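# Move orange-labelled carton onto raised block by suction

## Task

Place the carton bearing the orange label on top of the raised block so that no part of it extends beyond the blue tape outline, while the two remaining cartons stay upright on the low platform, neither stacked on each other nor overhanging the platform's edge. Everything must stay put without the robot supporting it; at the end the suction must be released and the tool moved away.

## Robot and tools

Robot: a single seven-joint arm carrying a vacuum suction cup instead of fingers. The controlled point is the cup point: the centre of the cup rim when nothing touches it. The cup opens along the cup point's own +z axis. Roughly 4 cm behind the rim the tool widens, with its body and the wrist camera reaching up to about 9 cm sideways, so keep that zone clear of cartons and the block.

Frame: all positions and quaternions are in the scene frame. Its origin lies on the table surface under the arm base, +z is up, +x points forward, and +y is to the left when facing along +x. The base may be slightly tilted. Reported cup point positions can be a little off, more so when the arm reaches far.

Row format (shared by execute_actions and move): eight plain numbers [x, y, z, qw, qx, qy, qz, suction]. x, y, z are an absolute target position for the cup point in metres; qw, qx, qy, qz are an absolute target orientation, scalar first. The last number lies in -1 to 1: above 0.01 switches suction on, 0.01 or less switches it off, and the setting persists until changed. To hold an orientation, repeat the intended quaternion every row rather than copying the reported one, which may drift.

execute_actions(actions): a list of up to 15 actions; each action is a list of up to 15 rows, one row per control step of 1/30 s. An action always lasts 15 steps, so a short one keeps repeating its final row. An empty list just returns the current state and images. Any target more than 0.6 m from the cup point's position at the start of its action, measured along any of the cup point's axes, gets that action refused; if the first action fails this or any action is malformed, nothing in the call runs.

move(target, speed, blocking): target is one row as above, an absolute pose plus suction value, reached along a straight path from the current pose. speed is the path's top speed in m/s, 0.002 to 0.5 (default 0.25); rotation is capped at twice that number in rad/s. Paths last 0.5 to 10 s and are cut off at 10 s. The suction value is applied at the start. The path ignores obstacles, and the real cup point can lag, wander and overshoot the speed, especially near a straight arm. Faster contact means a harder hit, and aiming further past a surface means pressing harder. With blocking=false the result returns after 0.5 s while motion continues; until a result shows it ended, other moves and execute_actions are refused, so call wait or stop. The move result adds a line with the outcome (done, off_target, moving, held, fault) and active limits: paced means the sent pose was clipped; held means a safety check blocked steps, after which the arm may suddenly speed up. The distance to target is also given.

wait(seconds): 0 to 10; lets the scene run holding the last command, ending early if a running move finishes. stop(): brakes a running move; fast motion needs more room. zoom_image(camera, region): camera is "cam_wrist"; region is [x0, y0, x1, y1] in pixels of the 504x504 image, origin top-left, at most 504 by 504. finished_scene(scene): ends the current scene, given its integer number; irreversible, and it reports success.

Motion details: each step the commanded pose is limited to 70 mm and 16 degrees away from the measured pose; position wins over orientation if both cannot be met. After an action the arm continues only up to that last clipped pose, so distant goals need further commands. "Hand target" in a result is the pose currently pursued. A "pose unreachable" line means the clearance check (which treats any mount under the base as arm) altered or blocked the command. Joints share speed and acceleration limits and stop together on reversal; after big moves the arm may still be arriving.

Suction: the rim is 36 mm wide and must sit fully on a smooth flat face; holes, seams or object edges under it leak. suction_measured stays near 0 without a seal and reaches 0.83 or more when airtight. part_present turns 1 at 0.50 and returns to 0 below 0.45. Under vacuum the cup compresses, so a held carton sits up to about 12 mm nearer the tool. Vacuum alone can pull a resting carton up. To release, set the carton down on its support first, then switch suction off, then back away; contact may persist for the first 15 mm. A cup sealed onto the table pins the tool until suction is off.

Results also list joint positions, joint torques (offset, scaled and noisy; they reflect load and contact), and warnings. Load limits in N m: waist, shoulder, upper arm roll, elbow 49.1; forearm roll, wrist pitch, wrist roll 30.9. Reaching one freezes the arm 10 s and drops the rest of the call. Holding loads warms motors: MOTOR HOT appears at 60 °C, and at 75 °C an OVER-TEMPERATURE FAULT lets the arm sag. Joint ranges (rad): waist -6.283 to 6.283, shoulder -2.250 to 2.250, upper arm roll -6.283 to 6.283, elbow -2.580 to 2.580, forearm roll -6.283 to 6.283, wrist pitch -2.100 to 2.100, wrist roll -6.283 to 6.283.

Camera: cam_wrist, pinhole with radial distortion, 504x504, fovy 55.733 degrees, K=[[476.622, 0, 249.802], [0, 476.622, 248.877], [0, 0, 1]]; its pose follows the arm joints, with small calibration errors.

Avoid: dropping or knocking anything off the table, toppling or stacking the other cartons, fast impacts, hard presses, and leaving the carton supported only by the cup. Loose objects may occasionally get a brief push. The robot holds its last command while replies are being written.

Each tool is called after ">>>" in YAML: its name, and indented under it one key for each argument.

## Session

>>> execute_actions:
  actions: []

Scene clock: 0.00 s.
end_effector_position=(+0.4484, -0.0055, +0.2123) suction_measured=0.00 part_present=0 end_effector_quat_wxyz=(-0.001, +0.006, +1.000, +0.000)
Joint positions: [-0.054  0.435 -0.002  1.656 -0.     1.056  3.088]
Joint velocities: [ 0.    -0.001  0.001 -0.    -0.001 -0.    -0.001]
Joint torques (N m, as the joint torque sensors report them, + toward a larger angle): no reading
Motor temperatures (°C, as the motors report them): [30 33 30 32 33 36 42]
Hand target: +0.448, -0.005, +0.212; -0.001, +0.006, +1.000, +0.000
camera_calibration (this result's frames):
cam_wrist: T_world_to_cam=[[0.0219221, -0.999723, 0.00860217, -0.005217], [-0.898054, -0.0159102, 0.439598, 0.327817], [-0.43934, -0.0173621, -0.898153, 0.471789], [0, 0, 0, 1]] pos_world=[0.501788, 0.00819135, 0.279676]

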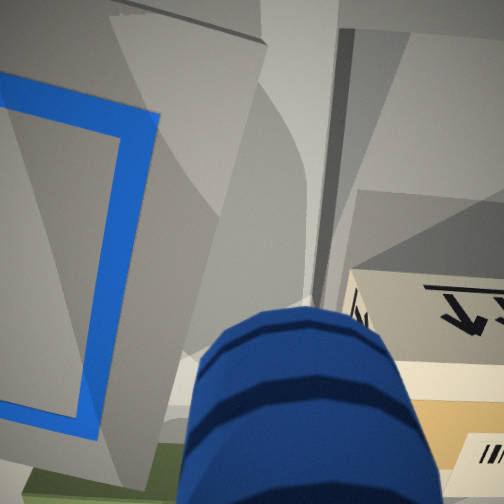

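>>> zoom_image:
  camera: "cam_wrist"
  region: [60, 80, 200, 180]

>>> zoom_image:
  camera: "cam_wrist"
  region: [30, 370, 170, 470]

>>> move:
  target: [0.45, -0.06, 0.5, 0, 0, 1, 0, 0]

Region (60, 80, 200, 180) of cam_wrist's 504x504 image, scaled by 3.600, with more detail than that image has; it fills the top 360 rows of this view, and the rest is white.

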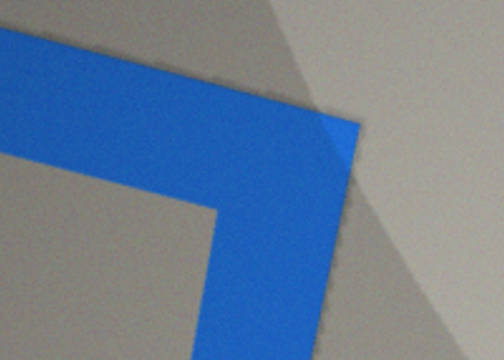

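Region (30, 370, 170, 470) of cam_wrist's 504x504 image, scaled by 3.600, with more detail than that image has; it fills the top 360 rows of this view, and the rest is white.

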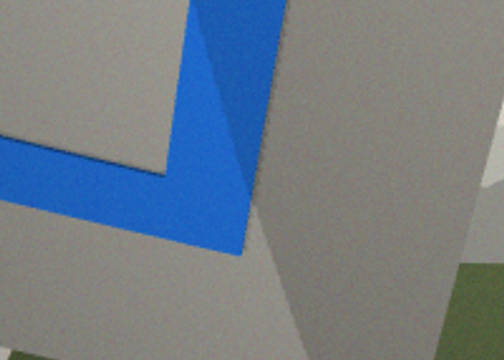

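Scene clock: 5.90 s.
end_effector_position=(+0.4503, -0.0600, +0.5004) suction_measured=0.00 part_present=0 end_effector_quat_wxyz=(+0.001, -0.000, +1.000, +0.000)
Joint positions: [ 0.041  0.412  0.053  0.742 -0.024  1.99   3.235]
Joint velocities: [ 0.003  0.019  0.001 -0.021 -0.003  0.013 -0.   ]
Joint torques (N m, as the joint torque sensors report them, + toward a larger angle): [ -0.11 -16.55   0.17  -7.24  -0.11   0.37  -0.07]
Motor temperatures (°C, as the motors report them): [30 33 30 32 33 36 42]
Hand target: +0.451, -0.060, +0.500; +0.000, -0.000, +1.000, +0.000
Off the commanded pose: 0.001 m, 0 deg.
move: done
camera_calibration (this result's frames):
cam_wrist: T_world_to_cam=[[0.0338127, -0.999391, 0.00857134, -0.0675652], [-0.89948, -0.0266918, 0.436145, 0.203735], [-0.435651, -0.022457, -0.899835, 0.729322], [0, 0, 0, 1]] pos_world=[0.50327, -0.0457076, 0.567991]

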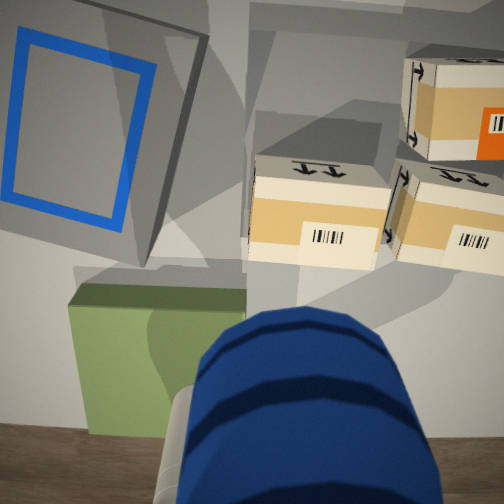

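>>> zoom_image:
  camera: "cam_wrist"
  region: [0, 0, 252, 252]

>>> zoom_image:
  camera: "cam_wrist"
  region: [230, 20, 504, 294]

Region (0, 0, 252, 252) of cam_wrist's 504x504 image, scaled by 2.000, with more detail than that image has.

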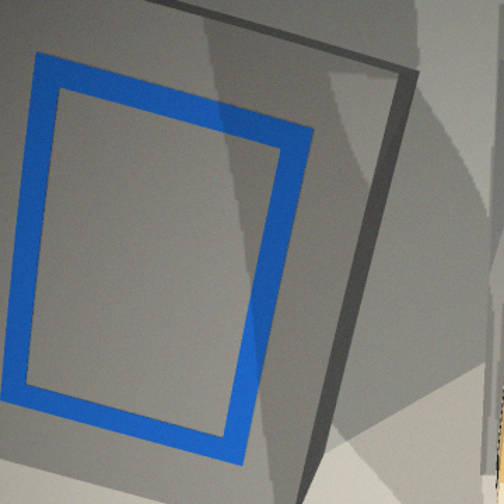

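Region (230, 20, 504, 294) of cam_wrist's 504x504 image, scaled by 1.839, with more detail than that image has.

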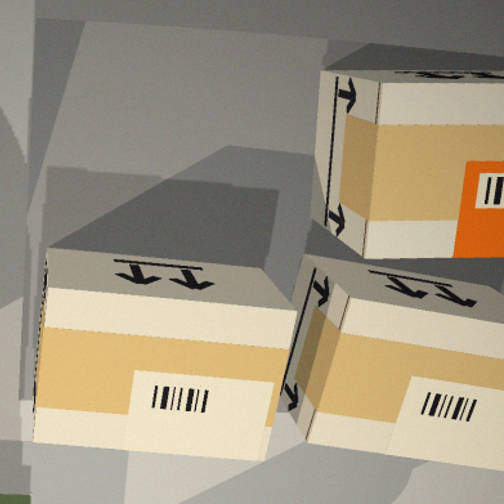

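>>> move:
  target: [0.437, -0.293, 0.195, 0, -0.0445, 0.999, 0, 0]
  speed: 0.3

Scene clock: 54.63 s.
end_effector_position=(+0.4368, -0.2922, +0.1950) suction_measured=0.00 part_present=0 end_effector_quat_wxyz=(+0.001, -0.044, +0.999, +0.001)
Joint positions: [ 0.472  0.617  0.097  1.405 -0.064  1.126  3.824]
Joint velocities: [ 0.001  0.002  0.001 -0.001 -0.002 -0.001  0.   ]
Joint torques (N m, as the joint torque sensors report them, + toward a larger angle): [  0.37 -19.54   0.62  -7.03   0.07   0.08  -0.3 ]
Motor temperatures (°C, as the motors report them): [30 34 30 32 33 36 42]
Hand target: +0.437, -0.292, +0.195; +0.001, -0.044, +0.999, +0.001
Off the commanded pose: 0.001 m, 0 deg.
move: done
camera_calibration (this result's frames):
cam_wrist: T_world_to_cam=[[0.121726, -0.99254, 0.00685126, -0.332571], [-0.893695, -0.106595, 0.435829, 0.292804], [-0.431847, -0.0591744, -0.900004, 0.430991], [0, 0, 0, 1]] pos_world=[0.488282, -0.273375, 0.262559]

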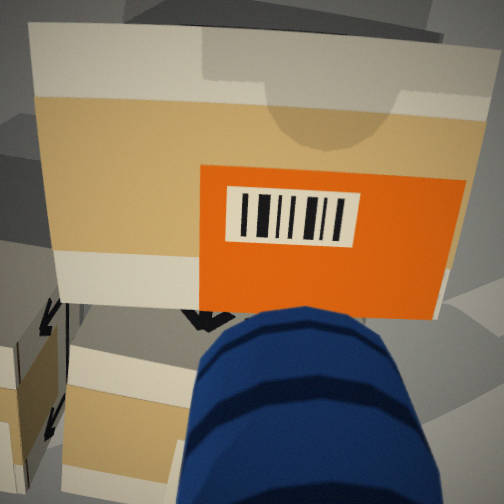

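>>> move:
  target: [0.443, -0.283, 0.142, 0, -0.034, 0.9994, 0, 0]
  speed: 0.15

>>> move:
  target: [0.443, -0.283, 0.124, 0, -0.034, 0.9994, 0, 1]
  speed: 0.02

Scene clock: 87.50 s.
end_effector_position=(+0.4429, -0.2830, +0.1421) suction_measured=0.00 part_present=0 end_effector_quat_wxyz=(+0.000, -0.034, +0.999, -0.000)
Joint positions: [ 0.45   0.679  0.095  1.478 -0.07   0.99   3.786]
Joint velocities: [ 0.     0.003 -0.     0.002 -0.    -0.002 -0.002]
Joint torques (N m, as the joint torque sensors report them, + toward a larger angle): [  0.05 -19.88   0.67  -6.31  -0.14   0.2   -0.08]
Motor temperatures (°C, as the motors report them): [30 34 30 32 33 36 42]
Hand target: +0.443, -0.283, +0.142; -0.000, -0.034, +0.999, +0.000
Off the commanded pose: 0.000 m, 0 deg.
move: done
camera_calibration (this result's frames):
cam_wrist: T_world_to_cam=[[0.100887, -0.994857, 0.00899132, -0.315551], [-0.895031, -0.0868097, 0.437475, 0.328161], [-0.434444, -0.0521829, -0.899186, 0.389624], [0, 0, 0, 1]] pos_world=[0.494819, -0.265109, 0.20962]

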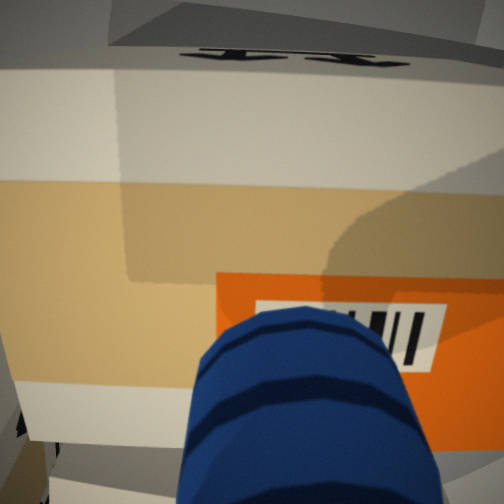

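Scene clock: 88.63 s.
end_effector_position=(+0.4430, -0.2830, +0.1241) suction_measured=0.00 part_present=0 end_effector_quat_wxyz=(+0.000, -0.034, +0.999, +0.000)
Joint positions: [ 0.452  0.704  0.092  1.498 -0.072  0.946  3.788]
Joint velocities: [-0.001  0.004  0.     0.002 -0.    -0.004 -0.001]
Joint torques (N m, as the joint torque sensors report them, + toward a larger angle): [  0.12 -20.32   0.7   -6.16  -0.07   0.24  -0.14]
Motor temperatures (°C, as the motors report them): [30 34 30 32 33 36 42]
Hand target: +0.443, -0.283, +0.124; +0.000, -0.034, +0.999, +0.000
Off the commanded pose: 0.000 m, 0 deg.
move: done
camera_calibration (this result's frames):
cam_wrist: T_world_to_cam=[[0.101051, -0.994841, 0.00895631, -0.315449], [-0.895018, -0.086973, 0.437468, 0.336091], [-0.434432, -0.0522226, -0.89919, 0.373482], [0, 0, 0, 1]] pos_world=[0.494936, -0.265086, 0.191628]

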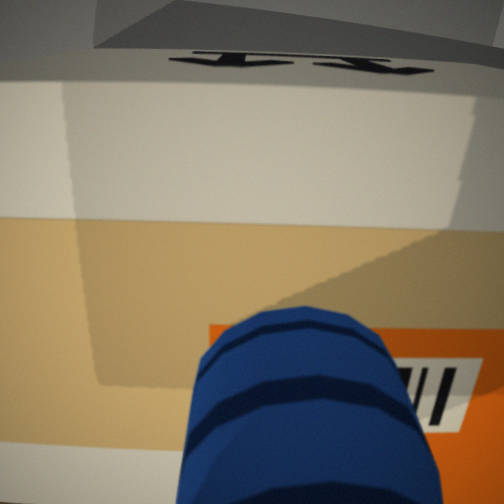

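>>> move:
  target: [0.443, -0.283, 0.119, 0, -0.034, 0.9994, 0, 1]
  speed: 0.015

Scene clock: 92.40 s.
end_effector_position=(+0.4430, -0.2830, +0.1190) suction_measured=0.85 part_present=1 end_effector_quat_wxyz=(-0.000, -0.034, +0.999, +0.000)
Joint positions: [ 0.452  0.711  0.091  1.503 -0.073  0.934  3.789]
Joint velocities: [-0.     0.001  0.001  0.001 -0.001 -0.002 -0.001]
Joint torques (N m, as the joint torque sensors report them, + toward a larger angle): [  0.17 -22.71   0.89  -7.51  -0.21   0.27  -0.11]
Motor temperatures (°C, as the motors report them): [30 34 30 32 33 36 42]
Hand target: +0.443, -0.283, +0.119; +0.000, -0.034, +0.999, +0.000
Off the commanded pose: 0.000 m, 0 deg.
move: done
camera_calibration (this result's frames):
cam_wrist: T_world_to_cam=[[0.101077, -0.994839, 0.00893258, -0.315432], [-0.89497, -0.0870013, 0.43756, 0.338283], [-0.434524, -0.0522216, -0.899145, 0.368934], [0, 0, 0, 1]] pos_world=[0.494947, -0.265107, 0.186523]

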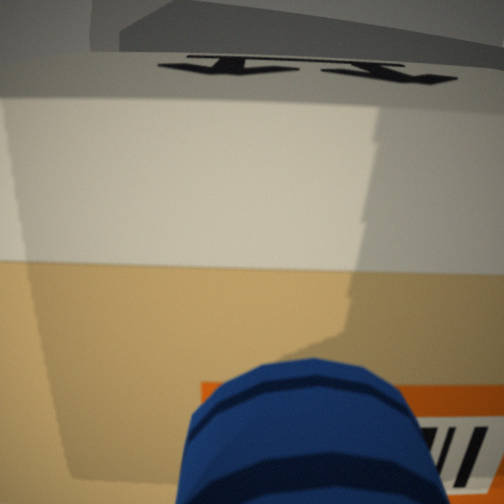

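>>> move:
  target: [0.443, -0.283, 0.25, 0, -0.034, 0.9994, 0, 1]
  speed: 0.15

>>> move:
  target: [0.400, 0.126, 0.25, 0, -0.6095, 0.7928, 0, 1]
  speed: 0.25

>>> zoom_image:
  camera: "cam_wrist"
  region: [0, 0, 252, 110]

>>> zoom_image:
  camera: "cam_wrist"
  region: [252, 0, 504, 110]

Scene clock: 108.80 s.
end_effector_position=(+0.4432, -0.2832, +0.2500) suction_measured=0.85 part_present=1 end_effector_quat_wxyz=(-0.000, -0.034, +0.999, -0.000)
Joint positions: [ 0.444  0.57   0.11   1.302 -0.06   1.276  3.777]
Joint velocities: [-0.     0.003 -0.    -0.002 -0.001  0.003 -0.   ]
Joint torques (N m, as the joint torque sensors report them, + toward a larger angle): [  0.14 -21.72   0.7   -8.83  -0.19  -0.13  -0.08]
Motor temperatures (°C, as the motors report them): [30 34 30 32 33 36 42]
Hand target: +0.443, -0.283, +0.250; -0.000, -0.034, +0.999, -0.000
Off the commanded pose: 0.000 m, 0 deg.
move: done
camera_calibration (this result's frames):
cam_wrist: T_world_to_cam=[[0.101362, -0.994807, 0.0092299, -0.317067], [-0.894942, -0.0871265, 0.437593, 0.281121], [-0.434516, -0.0526154, -0.899126, 0.486666], [0, 0, 0, 1]] pos_world=[0.49519, -0.265321, 0.317484]

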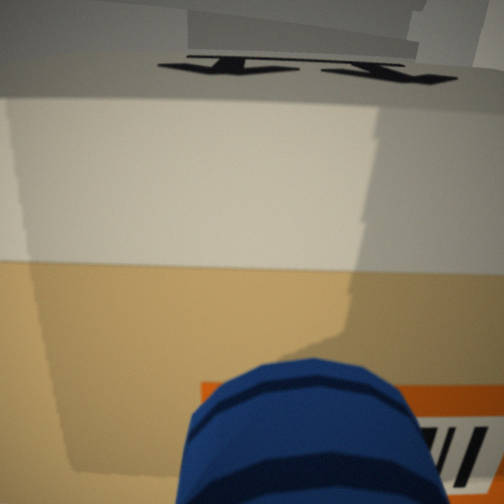

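Scene clock: 111.73 s.
end_effector_position=(+0.3996, +0.1249, +0.2505) suction_measured=0.85 part_present=1 end_effector_quat_wxyz=(-0.002, -0.609, +0.793, -0.001)
Joint positions: [-0.143  0.344 -0.317  1.675  0.117  1.146  3.974]
Joint velocities: [-0.005  0.001 -0.003 -0.002  0.002  0.001 -0.002]
Joint torques (N m, as the joint torque sensors report them, + toward a larger angle): [  0.37 -16.63  -0.84  -8.52  -0.07   0.24  -0.32]
Motor temperatures (°C, as the motors report them): [30 34 30 32 33 36 42]
Hand target: +0.400, +0.125, +0.250; -0.002, -0.610, +0.793, -0.001
Off the commanded pose: 0.001 m, 0 deg.
move: done
camera_calibration (this result's frames):
cam_wrist: T_world_to_cam=[[0.974226, -0.225402, 0.00883248, -0.351438], [-0.206049, -0.873277, 0.44151, 0.0993297], [-0.0918039, -0.43195, -0.897213, 0.399573], [0, 0, 0, 1]] pos_world=[0.399529, 0.180123, 0.317751]

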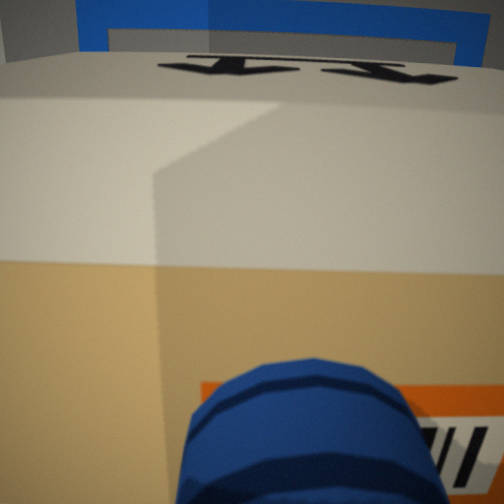

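Region (0, 0, 252, 110) of cam_wrist's 504x504 image, scaled by 2.000, with more detail than that image has; it fills the top 220 rows of this view, and the rest is white.

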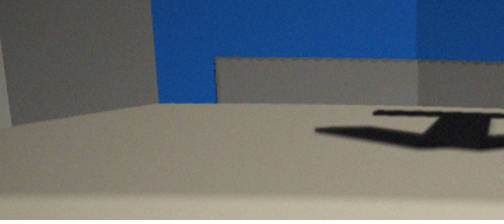

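Region (252, 0, 504, 110) of cam_wrist's 504x504 image, scaled by 2.000, with more detail than that image has; it fills the top 220 rows of this view, and the rest is white.

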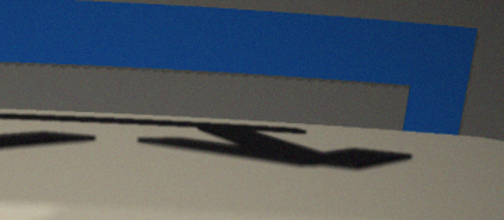

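>>> move:
  target: [0.401, 0.120, 0.192, 0, -0.6095, 0.7928, 0, 1]
  speed: 0.08

>>> zoom_image:
  camera: "cam_wrist"
  region: [0, 0, 252, 110]

>>> zoom_image:
  camera: "cam_wrist"
  region: [252, 0, 504, 110]

Scene clock: 136.77 s.
end_effector_position=(+0.4009, +0.1200, +0.1921) suction_measured=0.85 part_present=1 end_effector_quat_wxyz=(+0.000, -0.609, +0.793, -0.000)
Joint positions: [-0.139  0.413 -0.306  1.784  0.145  0.969  3.962]
Joint velocities: [ 0.     0.004  0.     0.001  0.002 -0.003 -0.   ]
Joint torques (N m, as the joint torque sensors report them, + toward a larger angle): [  0.25 -17.28  -1.1   -7.57  -0.13   0.05  -0.2 ]
Motor temperatures (°C, as the motors report them): [30 34 30 32 33 36 42]
Hand target: +0.401, +0.120, +0.192; +0.000, -0.609, +0.793, +0.000
Off the commanded pose: 0.000 m, 0 deg.
move: done
camera_calibration (this result's frames):
cam_wrist: T_world_to_cam=[[0.974341, -0.224895, 0.00908278, -0.353436], [-0.206112, -0.875298, 0.43746, 0.122155], [-0.0904322, -0.428107, -0.899192, 0.34455], [0, 0, 0, 1]] pos_world=[0.400703, 0.174941, 0.259589]

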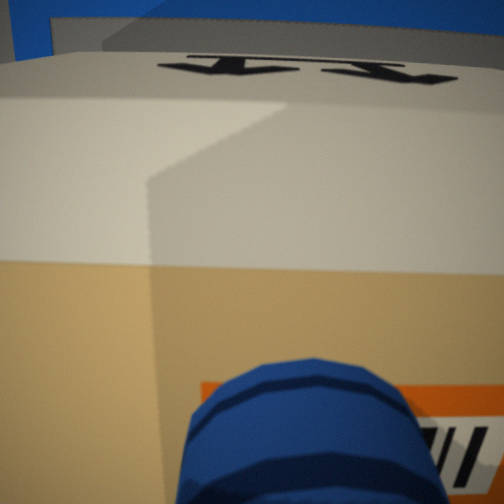

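Region (0, 0, 252, 110) of cam_wrist's 504x504 image, scaled by 2.000, with more detail than that image has; it fills the top 220 rows of this view, and the rest is white.

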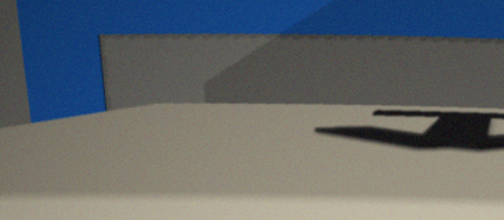

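Region (252, 0, 504, 110) of cam_wrist's 504x504 image, scaled by 2.000, with more detail than that image has; it fills the top 220 rows of this view, and the rest is white.

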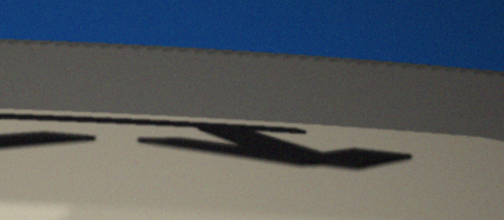

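>>> move:
  target: [0.401, 0.120, 0.183, 0, -0.6095, 0.7928, 0, 1]
  speed: 0.012

Scene clock: 147.07 s.
end_effector_position=(+0.4010, +0.1200, +0.1831) suction_measured=0.85 part_present=1 end_effector_quat_wxyz=(+0.000, -0.609, +0.793, -0.000)
Joint positions: [-0.141  0.426 -0.304  1.798  0.151  0.943  3.957]
Joint velocities: [-0.     0.002  0.001  0.001 -0.003 -0.003 -0.001]
Joint torques (N m, as the joint torque sensors report them, + toward a larger angle): [  0.13 -17.19  -1.08  -7.34  -0.1    0.27   0.02]
Motor temperatures (°C, as the motors report them): [30 34 30 32 33 36 42]
Hand target: +0.401, +0.120, +0.183; +0.000, -0.609, +0.793, -0.000
Off the commanded pose: 0.000 m, 0 deg.
move: done
camera_calibration (this result's frames):
cam_wrist: T_world_to_cam=[[0.974358, -0.224822, 0.0090094, -0.353455], [-0.206007, -0.875282, 0.437542, 0.126047], [-0.0904833, -0.428179, -0.899153, 0.336461], [0, 0, 0, 1]] pos_world=[0.400803, 0.174928, 0.250563]

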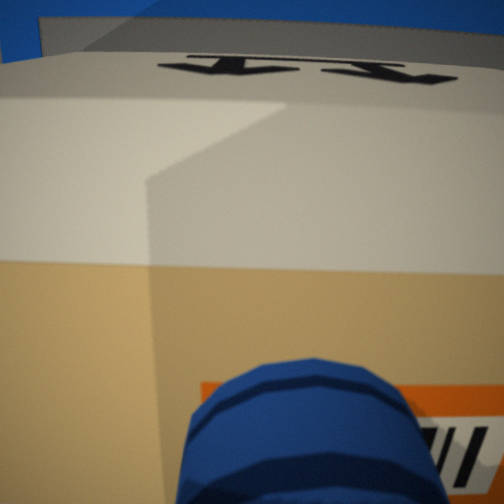

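>>> move:
  target: [0.401, 0.120, 0.179, 0, -0.6095, 0.7928, 0, 1]
  speed: 0.008

Scene clock: 150.23 s.
end_effector_position=(+0.4013, +0.1199, +0.1822) suction_measured=0.85 part_present=1 end_effector_quat_wxyz=(+0.002, -0.609, +0.793, -0.001)
Joint positions: [-0.142  0.425 -0.303  1.803  0.154  0.935  3.955]
Joint velocities: [-0.    -0.002  0.     0.002  0.001 -0.002  0.002]
Joint torques (N m, as the joint torque sensors report them, + toward a larger angle): [ -0.12 -12.05  -0.86  -6.71   0.12  -1.73  -0.12]
Motor temperatures (°C, as the motors report them): [30 34 30 32 33 36 42]
Hand target: +0.401, +0.120, +0.179; -0.000, -0.609, +0.793, -0.000
Off the commanded pose: 0.003 m, 0 deg.
move: done
camera_calibration (this result's frames):
cam_wrist: T_world_to_cam=[[0.974262, -0.225022, 0.0133807, -0.354519], [-0.208151, -0.875254, 0.436582, 0.127435], [-0.0865292, -0.428131, -0.899565, 0.334172], [0, 0, 0, 1]] pos_world=[0.400836, 0.174833, 0.249717]

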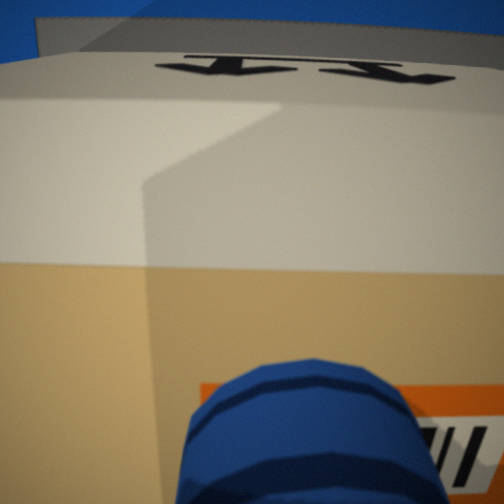

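Contact. Release and lift.

>>> execute_actions:
  actions:
    - [[0.401, 0.120, 0.1825, 0, -0.6095, 0.7928, 0, 0]]

>>> move:
  target: [0.401, 0.120, 0.42, 0, -0.6095, 0.7928, 0, 0]
  speed: 0.2

Scene clock: 154.20 s.
end_effector_position=(+0.4027, +0.1202, +0.1859) suction_measured=0.00 part_present=0 end_effector_quat_wxyz=(+0.003, -0.609, +0.793, -0.002)
Joint positions: [-0.141  0.42  -0.304  1.796  0.152  0.943  3.957]
Joint velocities: [-0.    -0.002 -0.001  0.     0.002 -0.    -0.001]
Joint torques (N m, as the joint torque sensors report them, + toward a larger angle): [ -0.15 -10.61  -0.81  -4.45  -0.16  -0.57  -0.09]
Motor temperatures (°C, as the motors report them): [30 34 30 32 33 36 42]
Hand target: +0.401, +0.120, +0.183; +0.000, -0.609, +0.793, +0.000
Off the commanded pose: 0.004 m, 0 deg.
camera_calibration (this result's frames):
cam_wrist: T_world_to_cam=[[0.97417, -0.225242, 0.0160926, -0.356294], [-0.209662, -0.875708, 0.434945, 0.127402], [-0.0838756, -0.427084, -0.900313, 0.336674], [0, 0, 0, 1]] pos_world=[0.402041, 0.175102, 0.253433]

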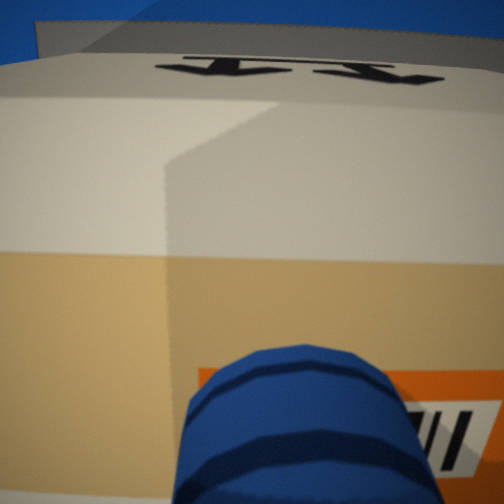

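Scene clock: 155.87 s.
end_effector_position=(+0.4014, +0.1199, +0.4201) suction_measured=0.00 part_present=0 end_effector_quat_wxyz=(+0.000, -0.610, +0.793, -0.000)
Joint positions: [-0.141  0.269 -0.315  1.222  0.081  1.665  4.029]
Joint velocities: [-0.003  0.007 -0.001 -0.008  0.002  0.006 -0.001]
Joint torques (N m, as the joint torque sensors report them, + toward a larger angle): [  0.15 -13.64  -0.66  -7.89  -0.07   0.08  -0.15]
Motor temperatures (°C, as the motors report them): [30 34 30 32 33 36 42]
Hand target: +0.402, +0.120, +0.420; -0.000, -0.610, +0.793, +0.000
Off the commanded pose: 0.000 m, 0 deg.
move: done
camera_calibration (this result's frames):
cam_wrist: T_world_to_cam=[[0.97441, -0.224578, 0.00943074, -0.356261], [-0.205986, -0.875375, 0.437365, 0.022409], [-0.0899673, -0.428116, -0.899235, 0.549429], [0, 0, 0, 1]] pos_world=[0.401191, 0.174827, 0.487625]

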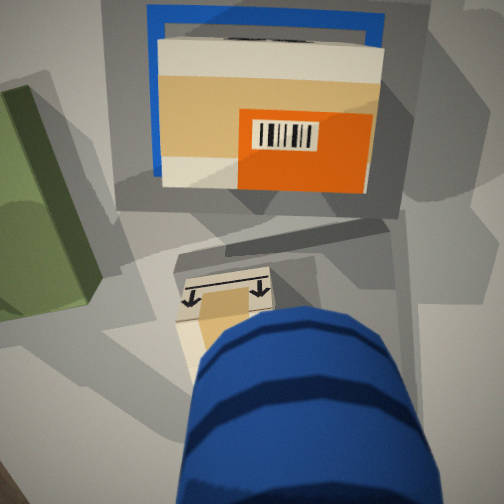

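>>> zoom_image:
  camera: "cam_wrist"
  region: [140, 200, 340, 400]

Region (140, 200, 340, 400) of cam_wrist's 504x504 image, scaled by 2.520, with more detail than that image has.

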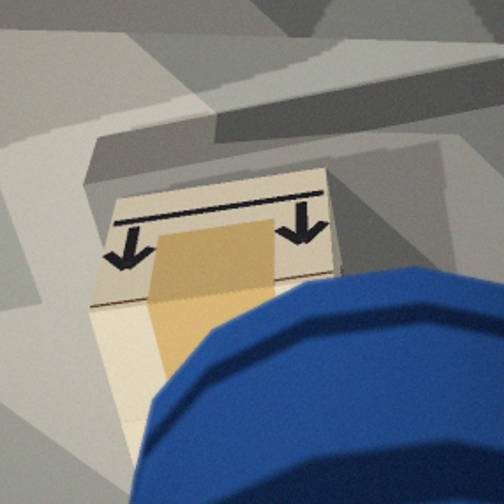

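>>> finished_scene:
  scene: 2

The scene is finished: the task was done.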